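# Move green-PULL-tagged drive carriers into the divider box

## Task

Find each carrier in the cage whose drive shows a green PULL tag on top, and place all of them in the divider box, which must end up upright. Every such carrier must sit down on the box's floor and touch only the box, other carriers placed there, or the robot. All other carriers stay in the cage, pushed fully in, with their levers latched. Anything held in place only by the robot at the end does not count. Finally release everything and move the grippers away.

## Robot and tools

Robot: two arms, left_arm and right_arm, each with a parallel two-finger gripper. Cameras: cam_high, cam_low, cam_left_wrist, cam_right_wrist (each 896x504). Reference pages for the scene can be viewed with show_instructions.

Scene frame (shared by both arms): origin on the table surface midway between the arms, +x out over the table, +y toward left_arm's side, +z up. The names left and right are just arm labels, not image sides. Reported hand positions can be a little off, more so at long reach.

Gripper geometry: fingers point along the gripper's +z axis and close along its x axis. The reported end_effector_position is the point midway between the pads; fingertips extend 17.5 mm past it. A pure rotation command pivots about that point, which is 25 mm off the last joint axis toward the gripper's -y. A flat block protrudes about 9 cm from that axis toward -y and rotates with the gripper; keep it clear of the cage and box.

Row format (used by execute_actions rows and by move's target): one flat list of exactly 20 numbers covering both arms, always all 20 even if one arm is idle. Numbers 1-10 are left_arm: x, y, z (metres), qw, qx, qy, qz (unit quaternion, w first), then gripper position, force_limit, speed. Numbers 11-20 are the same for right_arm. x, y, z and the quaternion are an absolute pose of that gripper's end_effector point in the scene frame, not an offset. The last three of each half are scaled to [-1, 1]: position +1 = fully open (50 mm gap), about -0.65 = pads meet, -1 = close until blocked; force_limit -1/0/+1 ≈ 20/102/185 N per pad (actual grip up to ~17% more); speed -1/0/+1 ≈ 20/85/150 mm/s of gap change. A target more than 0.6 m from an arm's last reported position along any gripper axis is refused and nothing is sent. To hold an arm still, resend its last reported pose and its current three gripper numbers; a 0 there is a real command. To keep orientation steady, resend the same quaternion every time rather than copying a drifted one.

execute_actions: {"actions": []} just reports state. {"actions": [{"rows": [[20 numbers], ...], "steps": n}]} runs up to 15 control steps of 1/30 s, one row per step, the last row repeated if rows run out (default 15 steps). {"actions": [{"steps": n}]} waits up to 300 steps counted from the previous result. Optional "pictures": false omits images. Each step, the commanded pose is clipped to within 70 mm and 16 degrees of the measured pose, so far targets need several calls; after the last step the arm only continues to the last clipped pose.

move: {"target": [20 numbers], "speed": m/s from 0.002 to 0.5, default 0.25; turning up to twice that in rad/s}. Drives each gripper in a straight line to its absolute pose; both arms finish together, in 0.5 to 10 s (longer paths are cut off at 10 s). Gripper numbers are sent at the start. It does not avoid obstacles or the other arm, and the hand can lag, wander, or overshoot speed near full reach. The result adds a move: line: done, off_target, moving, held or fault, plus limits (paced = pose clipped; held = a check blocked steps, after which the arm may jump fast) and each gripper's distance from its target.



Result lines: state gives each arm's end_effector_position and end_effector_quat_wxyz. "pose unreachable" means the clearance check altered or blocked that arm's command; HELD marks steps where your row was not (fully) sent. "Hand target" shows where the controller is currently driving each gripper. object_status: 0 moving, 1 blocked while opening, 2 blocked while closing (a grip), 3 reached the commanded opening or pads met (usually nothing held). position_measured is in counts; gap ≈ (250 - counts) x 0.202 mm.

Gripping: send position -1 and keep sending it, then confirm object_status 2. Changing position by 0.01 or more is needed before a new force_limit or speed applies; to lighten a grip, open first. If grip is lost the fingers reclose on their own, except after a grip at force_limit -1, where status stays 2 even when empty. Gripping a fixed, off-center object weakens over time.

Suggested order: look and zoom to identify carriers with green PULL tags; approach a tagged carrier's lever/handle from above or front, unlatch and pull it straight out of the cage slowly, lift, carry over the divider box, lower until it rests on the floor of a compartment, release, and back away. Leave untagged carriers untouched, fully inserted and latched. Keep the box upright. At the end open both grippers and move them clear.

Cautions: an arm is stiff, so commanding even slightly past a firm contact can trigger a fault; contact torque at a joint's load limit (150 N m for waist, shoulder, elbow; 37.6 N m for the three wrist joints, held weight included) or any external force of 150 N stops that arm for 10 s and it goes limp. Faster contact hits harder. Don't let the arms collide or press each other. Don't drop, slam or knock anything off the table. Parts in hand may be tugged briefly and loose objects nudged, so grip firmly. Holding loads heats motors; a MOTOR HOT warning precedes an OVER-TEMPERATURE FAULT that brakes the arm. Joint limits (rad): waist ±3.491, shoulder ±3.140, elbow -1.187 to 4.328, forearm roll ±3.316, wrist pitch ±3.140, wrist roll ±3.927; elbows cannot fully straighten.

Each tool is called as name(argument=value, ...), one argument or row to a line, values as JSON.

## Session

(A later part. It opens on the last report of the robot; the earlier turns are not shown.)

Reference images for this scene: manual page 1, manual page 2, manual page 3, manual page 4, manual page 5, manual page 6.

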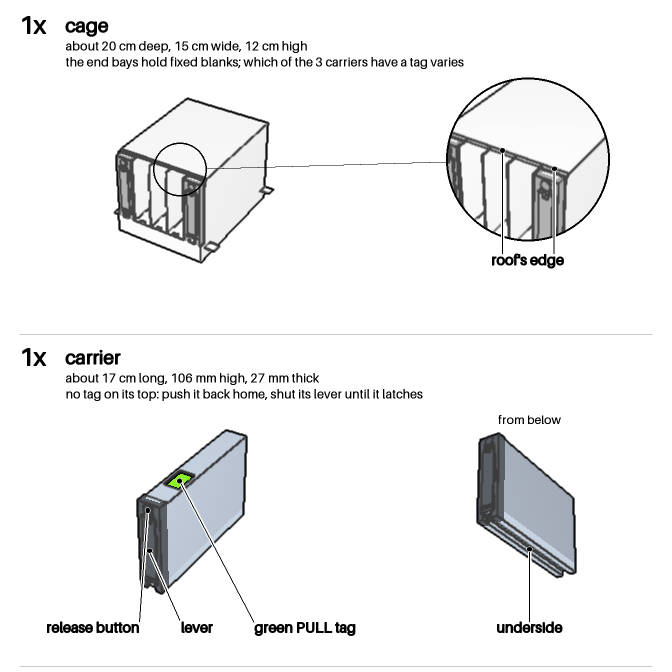

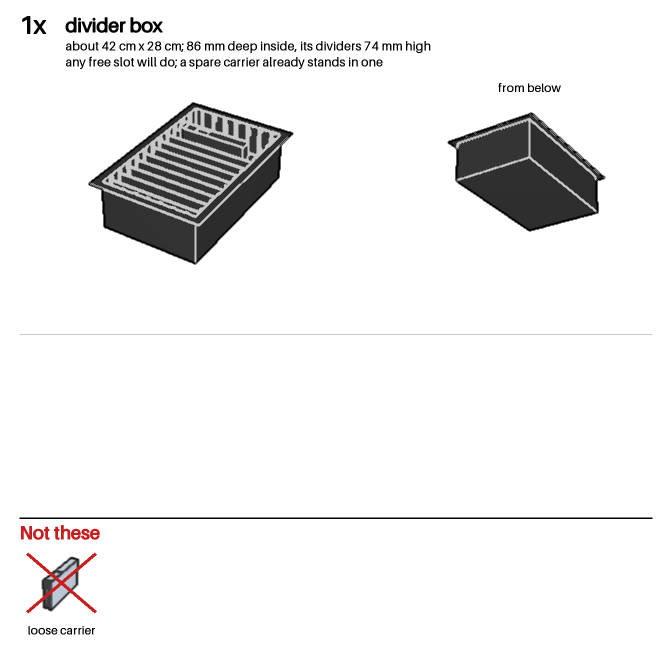

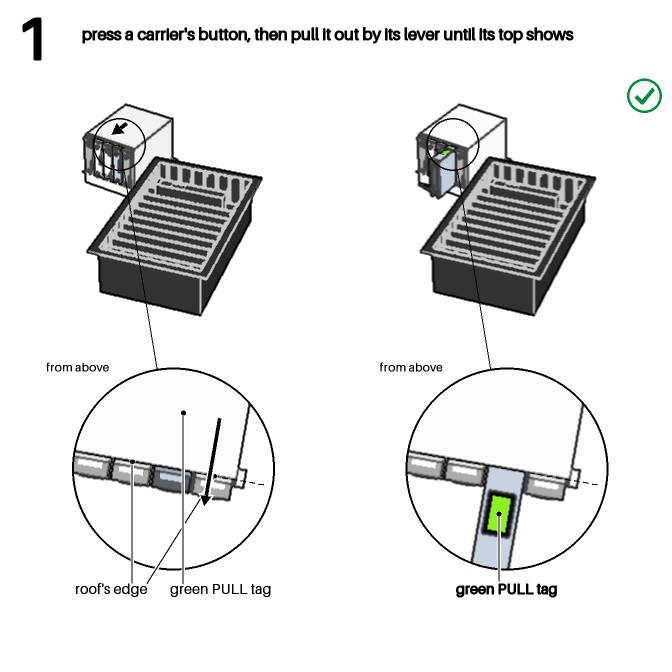

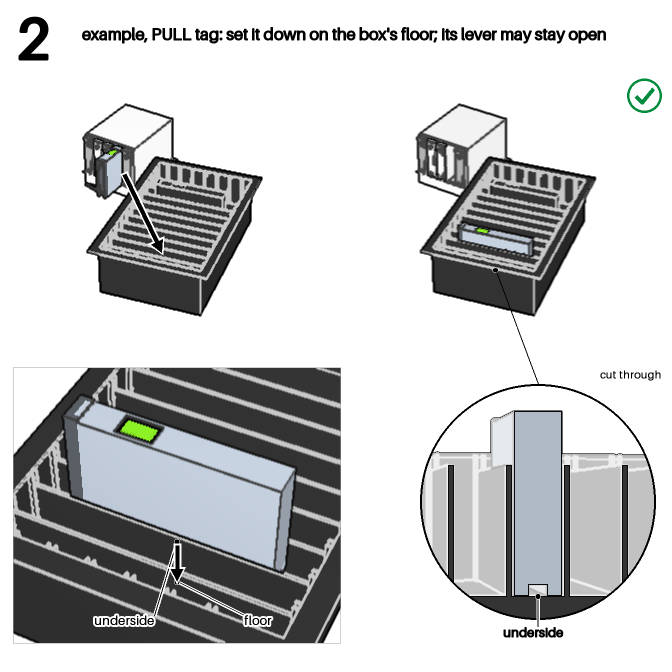

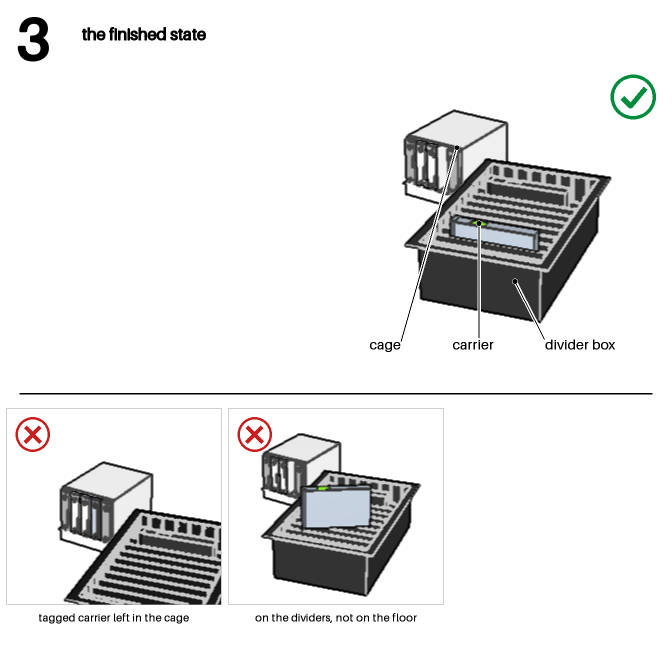

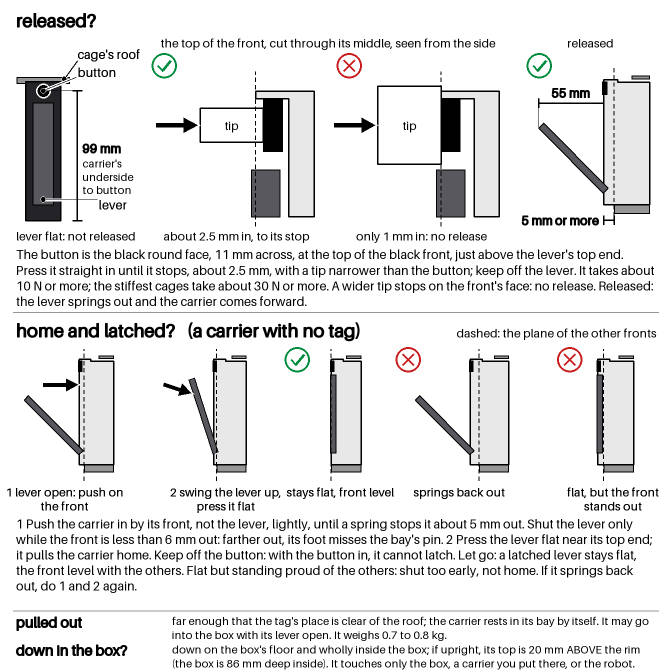

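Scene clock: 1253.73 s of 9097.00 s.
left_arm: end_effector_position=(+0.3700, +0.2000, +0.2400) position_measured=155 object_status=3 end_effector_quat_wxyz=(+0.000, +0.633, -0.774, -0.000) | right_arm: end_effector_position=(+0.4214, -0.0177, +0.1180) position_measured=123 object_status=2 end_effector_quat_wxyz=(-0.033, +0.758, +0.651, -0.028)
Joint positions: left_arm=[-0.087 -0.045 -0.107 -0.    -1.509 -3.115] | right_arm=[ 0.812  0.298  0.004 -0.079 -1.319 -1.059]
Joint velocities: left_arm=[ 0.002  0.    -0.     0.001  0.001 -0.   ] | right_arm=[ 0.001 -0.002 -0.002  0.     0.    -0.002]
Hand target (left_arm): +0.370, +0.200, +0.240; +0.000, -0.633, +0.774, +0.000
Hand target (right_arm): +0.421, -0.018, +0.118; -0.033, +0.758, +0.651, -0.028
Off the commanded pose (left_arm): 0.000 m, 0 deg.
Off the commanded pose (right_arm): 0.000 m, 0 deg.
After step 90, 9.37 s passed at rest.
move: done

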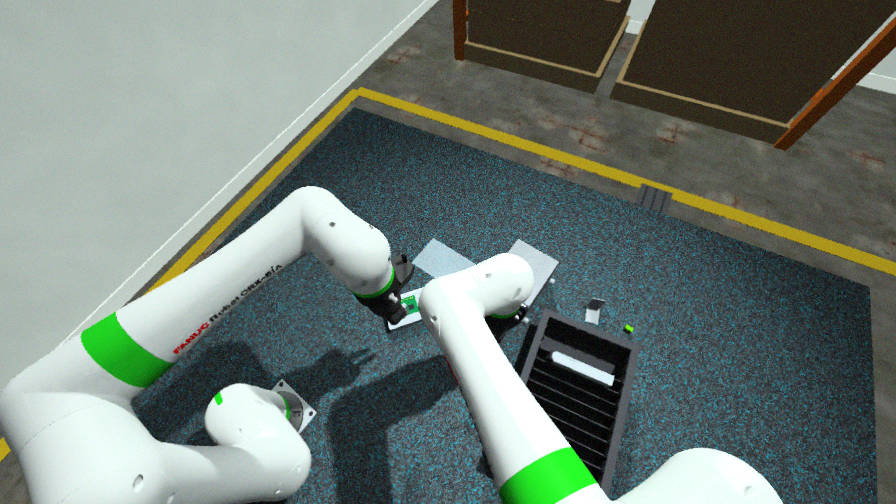

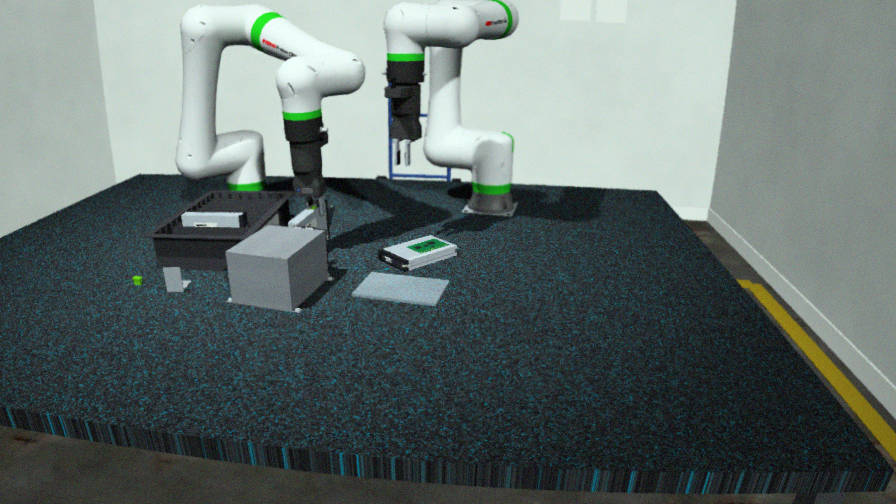

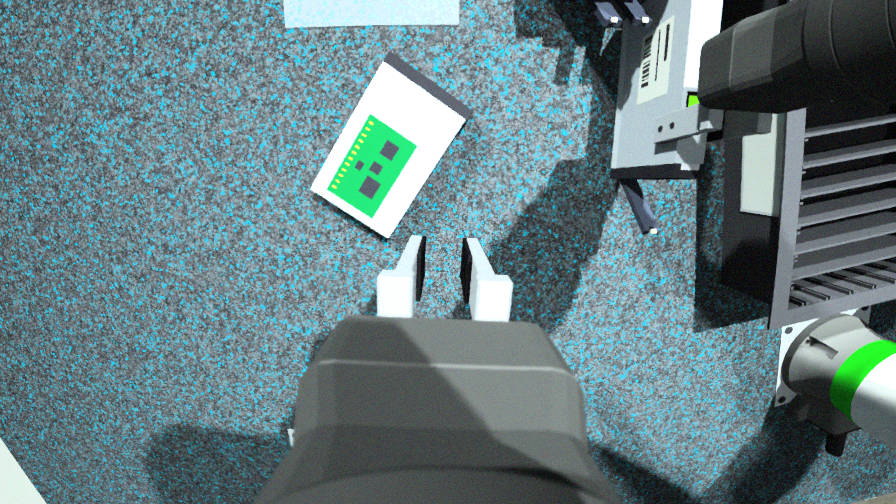

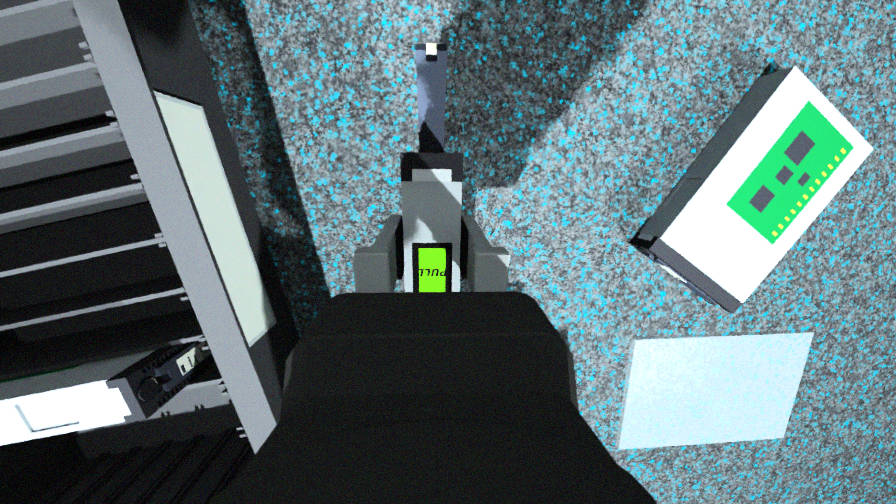

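move(
  target=[0.37,0.22,0.24,0,0.6327,-0.7744,0,-0.02,0,0.5,0.4213,-0.0177,0.25,-0.0331,0.7580,0.6508,-0.0284,-0.97,0.4,-0.3],
  speed=0.08,
)

move(
  target=[0.37,0.22,0.24,0,0.6327,-0.7744,0,-0.02,0,0.5,0.40,-0.25,0.25,-0.0436,0.999,0,0,-0.97,0.4,-0.3],
  speed=0.15,
)

Scene clock: 1272.13 s of 9097.00 s.
left_arm: end_effector_position=(+0.3700, +0.2200, +0.2400) position_measured=155 object_status=3 end_effector_quat_wxyz=(-0.000, +0.633, -0.774, +0.000) | right_arm: end_effector_position=(+0.4213, -0.0176, +0.2501) position_measured=123 object_status=2 end_effector_quat_wxyz=(-0.033, +0.758, +0.651, -0.028)
Joint positions: left_arm=[-0.038 -0.07  -0.131 -0.    -1.51  -3.163] | right_arm=[ 0.812  0.243  0.248 -0.077 -1.616 -1.083]
Joint velocities: left_arm=[ 0.    -0.    -0.     0.     0.001 -0.001] | right_arm=[ 0.001  0.     0.002 -0.    -0.002 -0.001]
Hand target (left_arm): +0.370, +0.220, +0.240; +0.000, -0.633, +0.774, -0.000
Hand target (right_arm): +0.421, -0.018, +0.250; -0.033, +0.758, +0.651, -0.028
Off the commanded pose (left_arm): 0.000 m, 0 deg.
Off the commanded pose (right_arm): 0.000 m, 0 deg.
After step 90, 13.37 s passed at rest.
move: done

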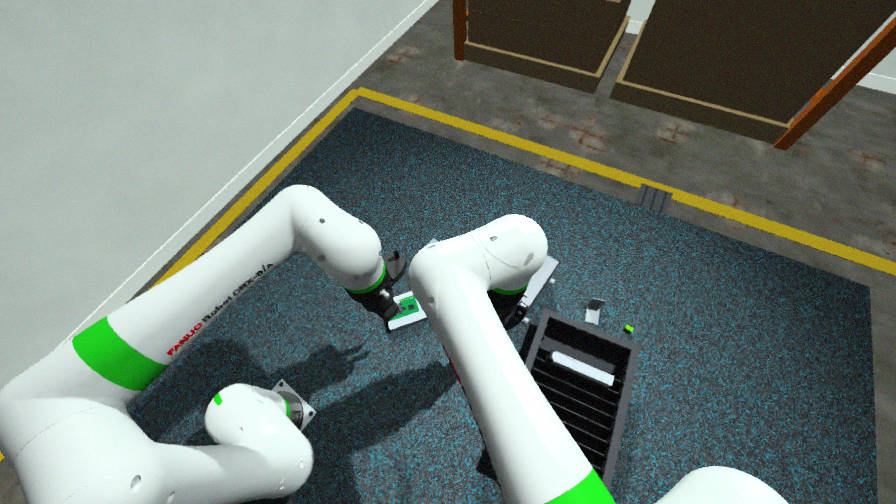

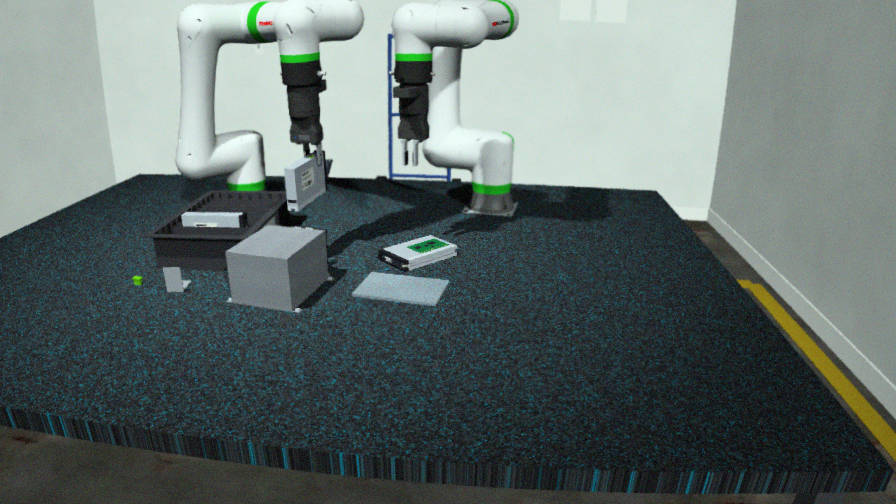

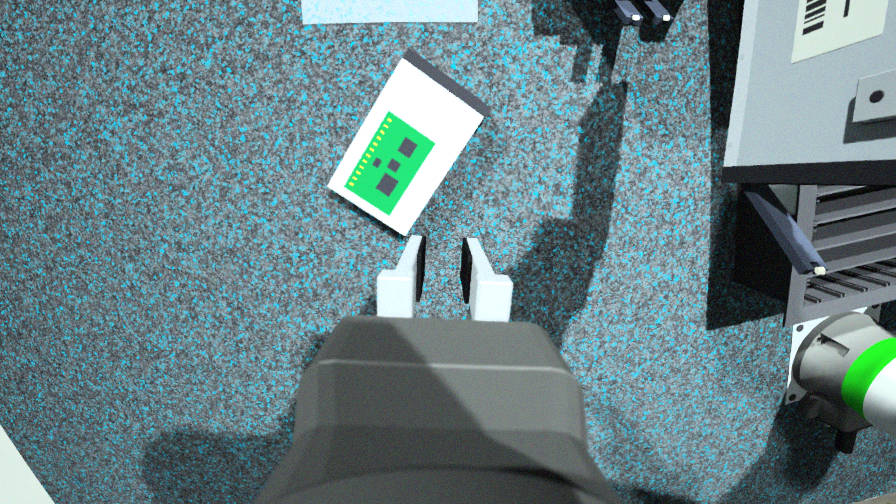

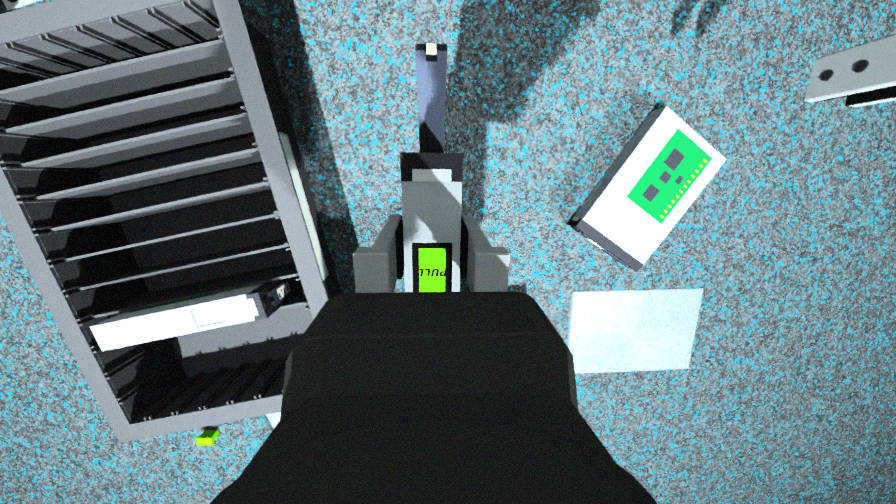

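Scene clock: 1277.20 s of 9097.00 s.
left_arm: end_effector_position=(+0.3700, +0.2200, +0.2400) position_measured=155 object_status=3 end_effector_quat_wxyz=(+0.000, +0.633, -0.774, +0.000) | right_arm: end_effector_position=(+0.4000, -0.2498, +0.2499) position_measured=123 object_status=2 end_effector_quat_wxyz=(-0.044, +0.999, +0.000, -0.000)
Joint positions: left_arm=[-0.038 -0.07  -0.131  0.    -1.51  -3.163] | right_arm=[ 0.454 -0.25  -0.246 -0.074 -1.528 -2.14 ]
Joint velocities: left_arm=[ 0.001  0.    -0.    -0.     0.001  0.   ] | right_arm=[-0.001 -0.002 -0.002  0.001 -0.    -0.004]
Hand target (left_arm): +0.370, +0.220, +0.240; -0.000, -0.633, +0.774, -0.000
Hand target (right_arm): +0.400, -0.250, +0.250; -0.044, +0.999, -0.000, -0.000
Off the commanded pose (left_arm): 0.000 m, 0 deg.
Off the commanded pose (right_arm): 0.000 m, 0 deg.
move: done

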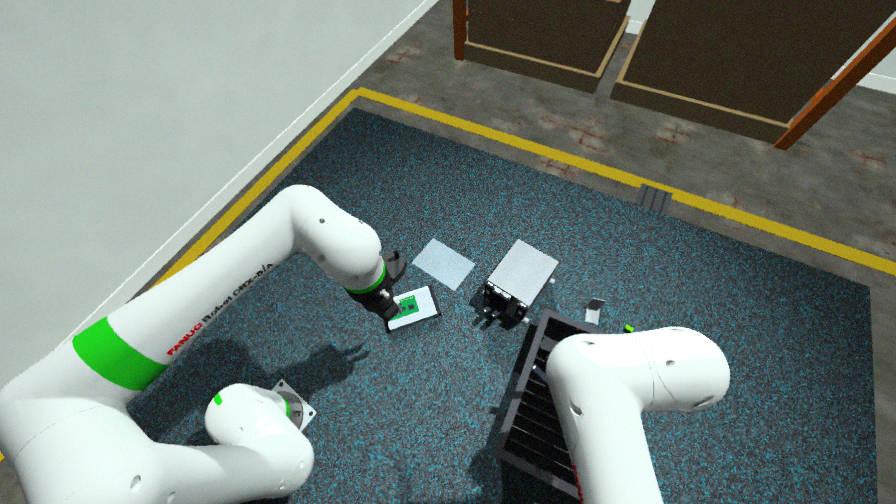

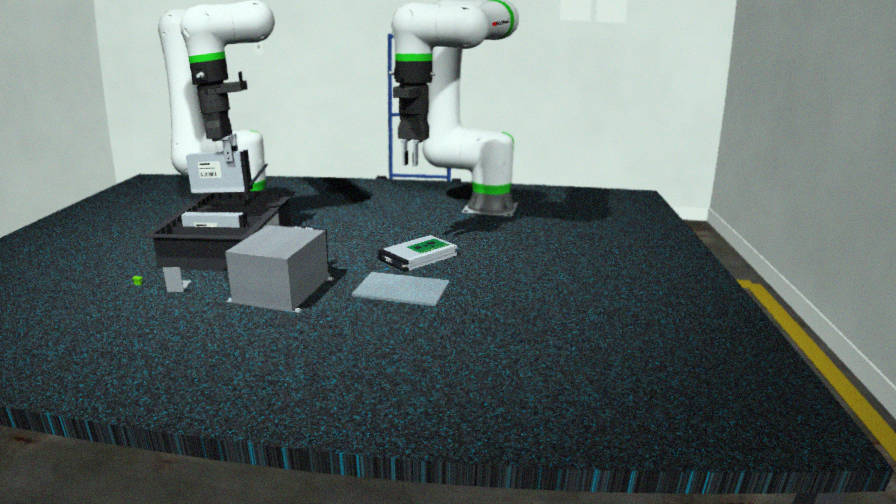

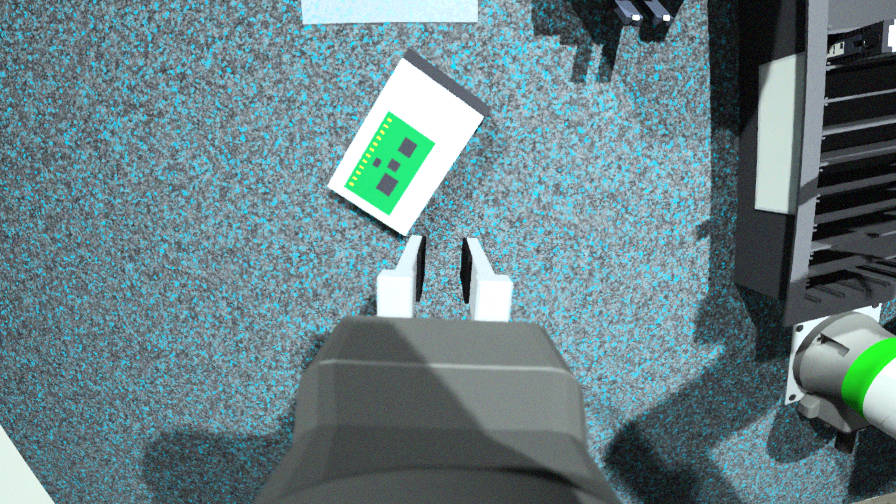

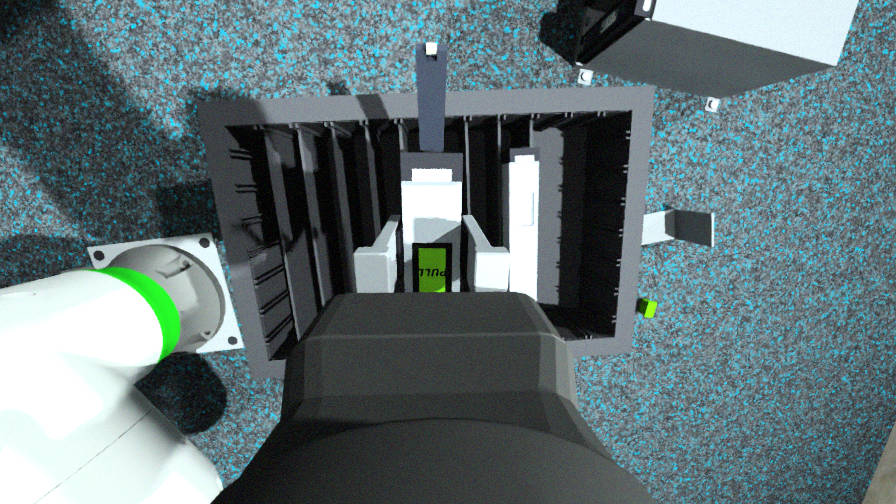

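zoom_image(
  camera="cam_right_wrist",
  region=[300,30,580,300],
)

Region (300, 30, 580, 300) of cam_right_wrist's 896x504 image, scaled by 1.800, with more detail than that image has; it fills the top 486 rows of this view, and the rest is white.

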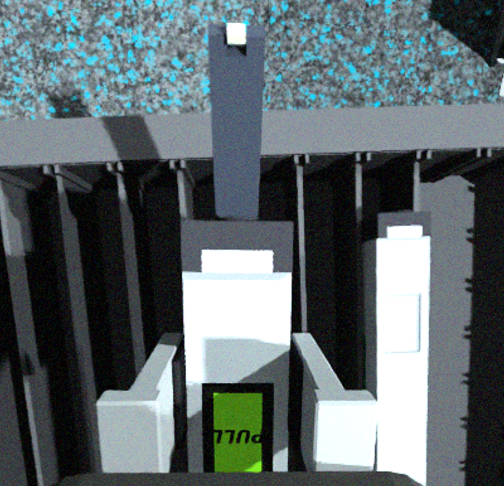

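move(
  target=[0.37,0.22,0.24,0,0.6327,-0.7744,0,-0.02,0,0.5,0.3879,-0.264,0.20,-0.0436,0.9988,0.0192,-0.0008,-0.97,0.4,-0.3],
  speed=0.05,
)

zoom_image(
  camera="cam_right_wrist",
  region=[300,30,580,300],
)

zoom_image(
  camera="cam_low",
  region=[140,130,320,270],
)

Scene clock: 1331.13 s of 9097.00 s.
left_arm: end_effector_position=(+0.3700, +0.2200, +0.2400) position_measured=155 object_status=3 end_effector_quat_wxyz=(+0.000, +0.633, -0.774, +0.000) | right_arm: end_effector_position=(+0.3879, -0.2640, +0.2001) position_measured=123 object_status=2 end_effector_quat_wxyz=(-0.044, +0.999, +0.019, -0.001)
Joint positions: left_arm=[-0.038 -0.07  -0.131  0.    -1.51  -3.163] | right_arm=[ 0.434 -0.276 -0.38  -0.077 -1.424 -2.074]
Joint velocities: left_arm=[-0.  0. -0. -0.  0.  0.] | right_arm=[-0.002 -0.    -0.002 -0.     0.002  0.001]
Hand target (left_arm): +0.370, +0.220, +0.240; -0.000, -0.633, +0.774, -0.000
Hand target (right_arm): +0.388, -0.264, +0.200; -0.044, +0.999, +0.019, -0.001
Off the commanded pose (left_arm): 0.000 m, 0 deg.
Off the commanded pose (right_arm): 0.000 m, 0 deg.
After step 90, 49.53 s passed at rest.
move: done

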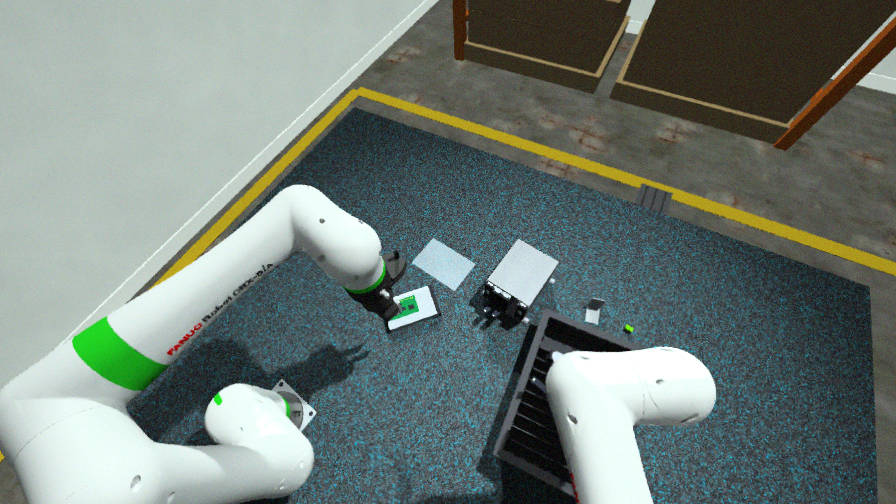

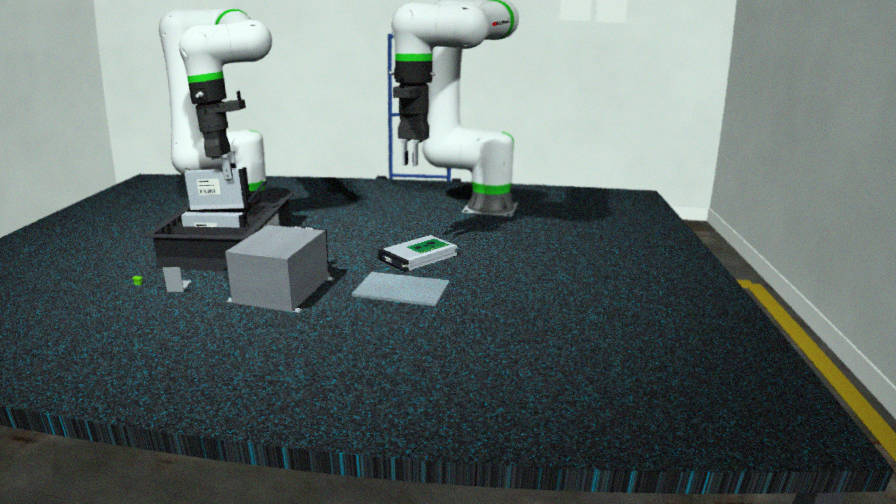

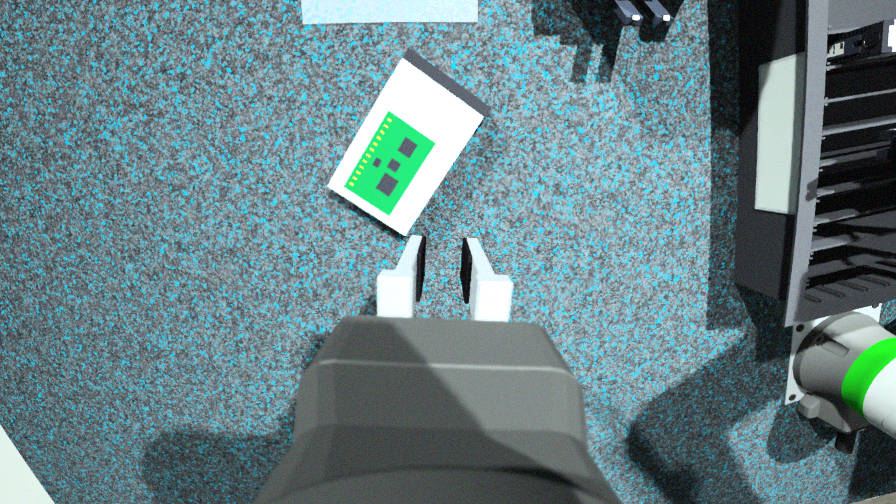

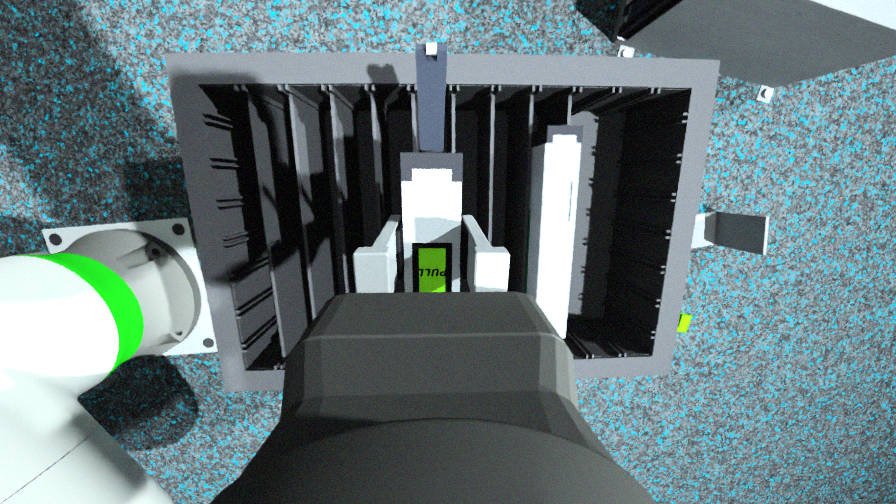

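Region (300, 30, 580, 300) of cam_right_wrist's 896x504 image, scaled by 1.800, with more detail than that image has; it fills the top 486 rows of this view, and the rest is white.

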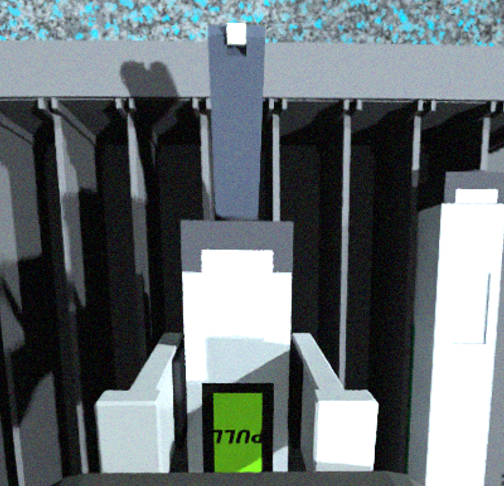

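Region (140, 130, 320, 270) of cam_low's 896x504 image, scaled by 2.800, with more detail than that image has.

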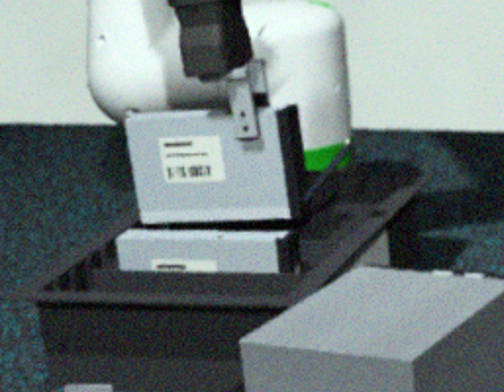

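zoom_image(
  camera="cam_right_wrist",
  region=[150,280,400,420],
)

zoom_image(
  camera="cam_right_wrist",
  region=[500,280,750,420],
)

zoom_image(
  camera="cam_right_wrist",
  region=[150,30,400,170],
)

zoom_image(
  camera="cam_right_wrist",
  region=[500,30,750,170],
)

Region (150, 280, 400, 420) of cam_right_wrist's 896x504 image, scaled by 2.016, with more detail than that image has; it fills the top 282 rows of this view, and the rest is white.

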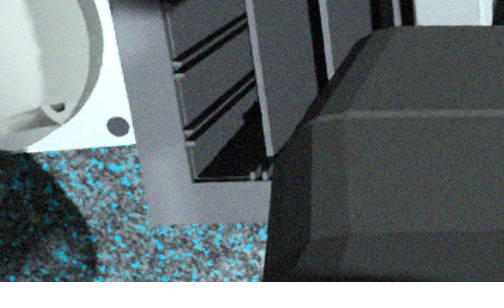

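Region (500, 280, 750, 420) of cam_right_wrist's 896x504 image, scaled by 2.016, with more detail than that image has; it fills the top 282 rows of this view, and the rest is white.

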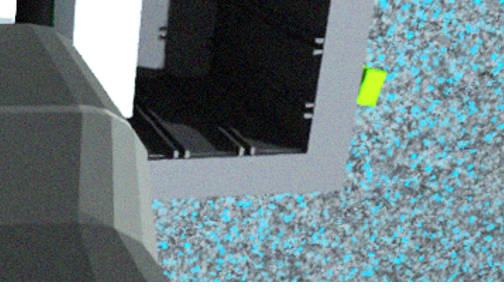

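Region (150, 30, 400, 170) of cam_right_wrist's 896x504 image, scaled by 2.016, with more detail than that image has; it fills the top 282 rows of this view, and the rest is white.

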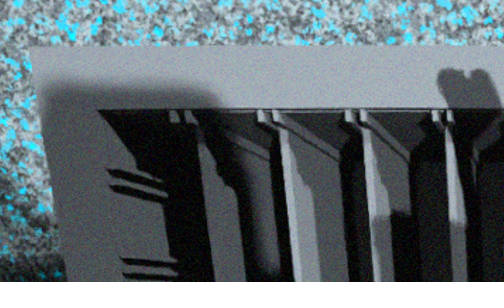

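Region (500, 30, 750, 170) of cam_right_wrist's 896x504 image, scaled by 2.016, with more detail than that image has; it fills the top 282 rows of this view, and the rest is white.

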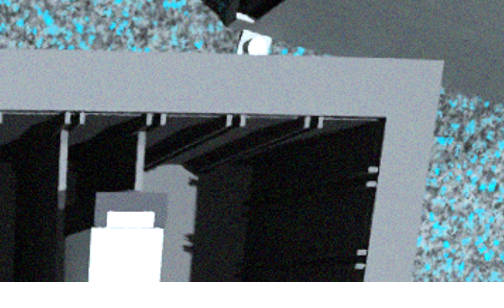

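zoom_image(
  camera="cam_right_wrist",
  region=[370,70,500,230],
)

Region (370, 70, 500, 230) of cam_right_wrist's 896x504 image, scaled by 3.150, with more detail than that image has; it fills the left 410 columns of this view, and the rest is white.

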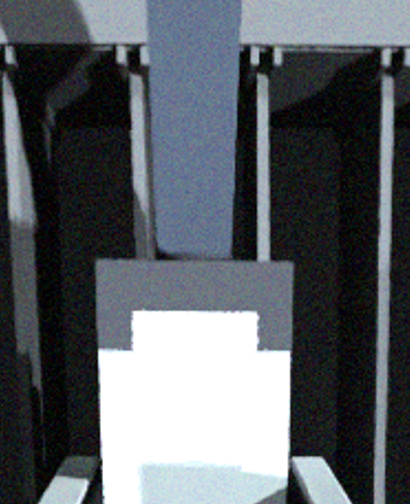

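zoom_image(
  camera="cam_low",
  region=[170,150,270,240],
)

Region (170, 150, 270, 240) of cam_low's 896x504 image, scaled by 5.040, with more detail than that image has; it fills the top 454 rows of this view, and the rest is white.

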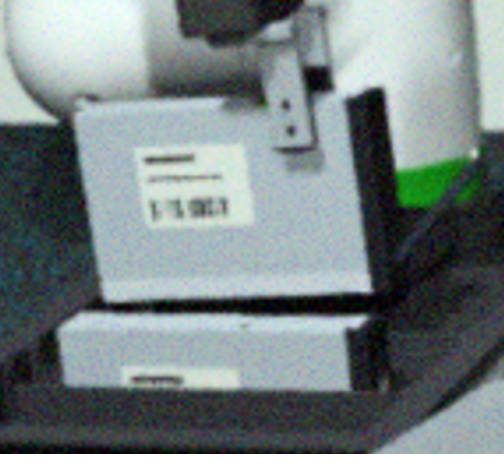

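move(
  target=[0.37,0.22,0.24,0,0.6327,-0.7744,0,-0.02,0,0.5,0.3889,-0.264,0.180,-0.0174,0.9997,0.0192,-0.0003,-0.97,0.4,-0.3],
  speed=0.02,
)

zoom_image(
  camera="cam_right_wrist",
  region=[340,30,530,230],
)

zoom_image(
  camera="cam_low",
  region=[160,150,280,250],
)

Scene clock: 1392.63 s of 9097.00 s.
left_arm: end_effector_position=(+0.3700, +0.2200, +0.2400) position_measured=155 object_status=3 end_effector_quat_wxyz=(+0.000, +0.633, -0.774, +0.000) | right_arm: end_effector_position=(+0.3889, -0.2640, +0.1802) position_measured=123 object_status=2 end_effector_quat_wxyz=(-0.017, +1.000, +0.019, -0.000)
Joint positions: left_arm=[-0.038 -0.07  -0.131  0.    -1.51  -3.163] | right_arm=[ 0.479 -0.259 -0.423 -0.03  -1.388 -2.124]
Joint velocities: left_arm=[-0.001  0.     0.     0.001 -0.    -0.   ] | right_arm=[ 0.003  0.001 -0.002  0.003  0.002 -0.003]
Hand target (left_arm): +0.370, +0.220, +0.240; -0.000, -0.633, +0.774, -0.000
Hand target (right_arm): +0.389, -0.264, +0.180; -0.017, +1.000, +0.019, -0.000
Off the commanded pose (left_arm): 0.000 m, 0 deg.
Off the commanded pose (right_arm): 0.000 m, 0 deg.
After step 90, 56.97 s passed at rest.
move: done

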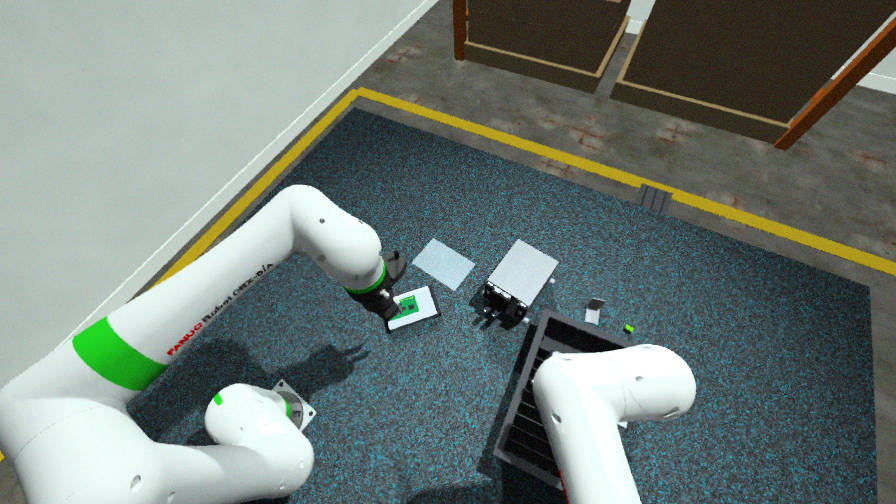

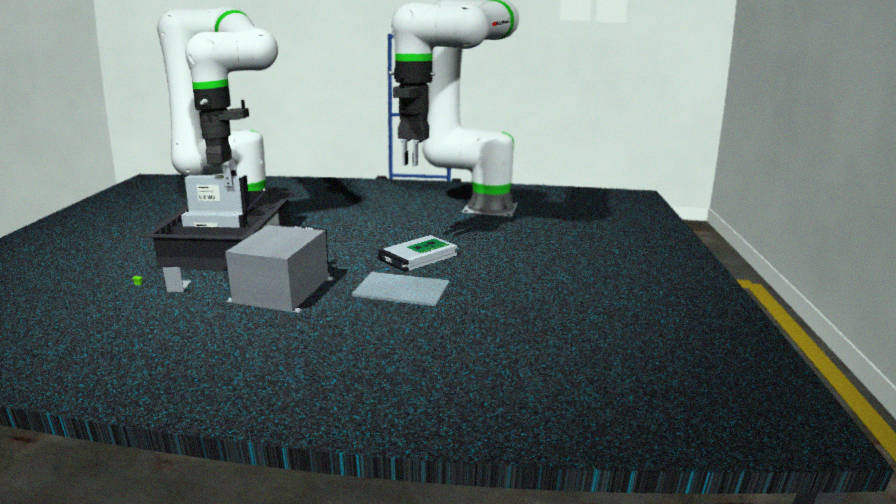

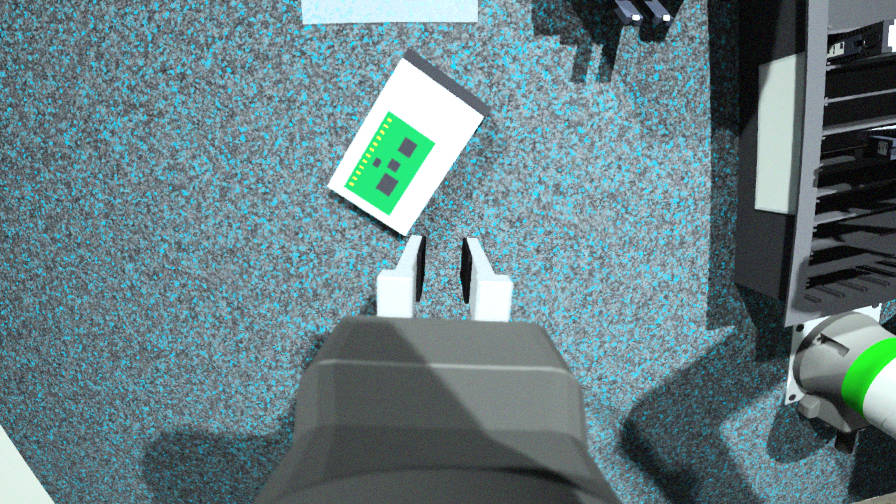

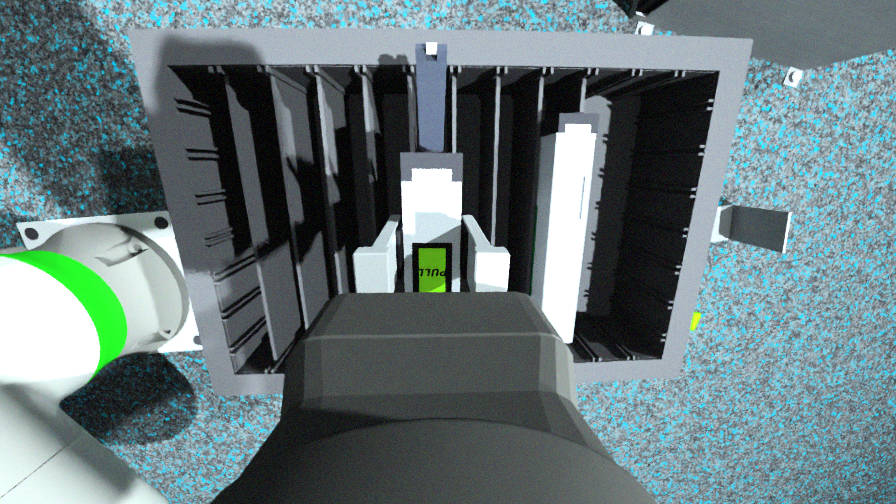

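Region (340, 30, 530, 230) of cam_right_wrist's 896x504 image, scaled by 2.520, with more detail than that image has; it fills the left 479 columns of this view, and the rest is white.

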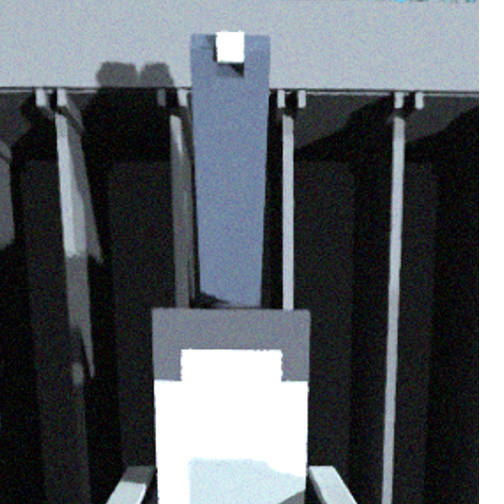

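Region (160, 150, 280, 250) of cam_low's 896x504 image, scaled by 4.200, with more detail than that image has.

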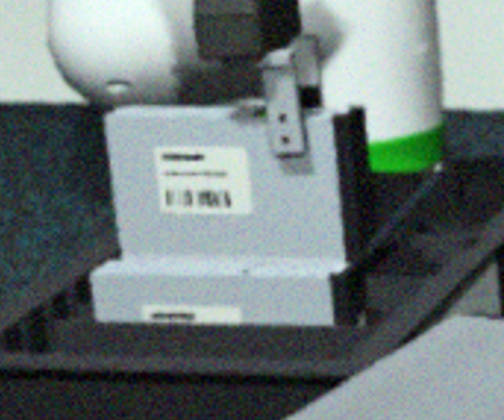

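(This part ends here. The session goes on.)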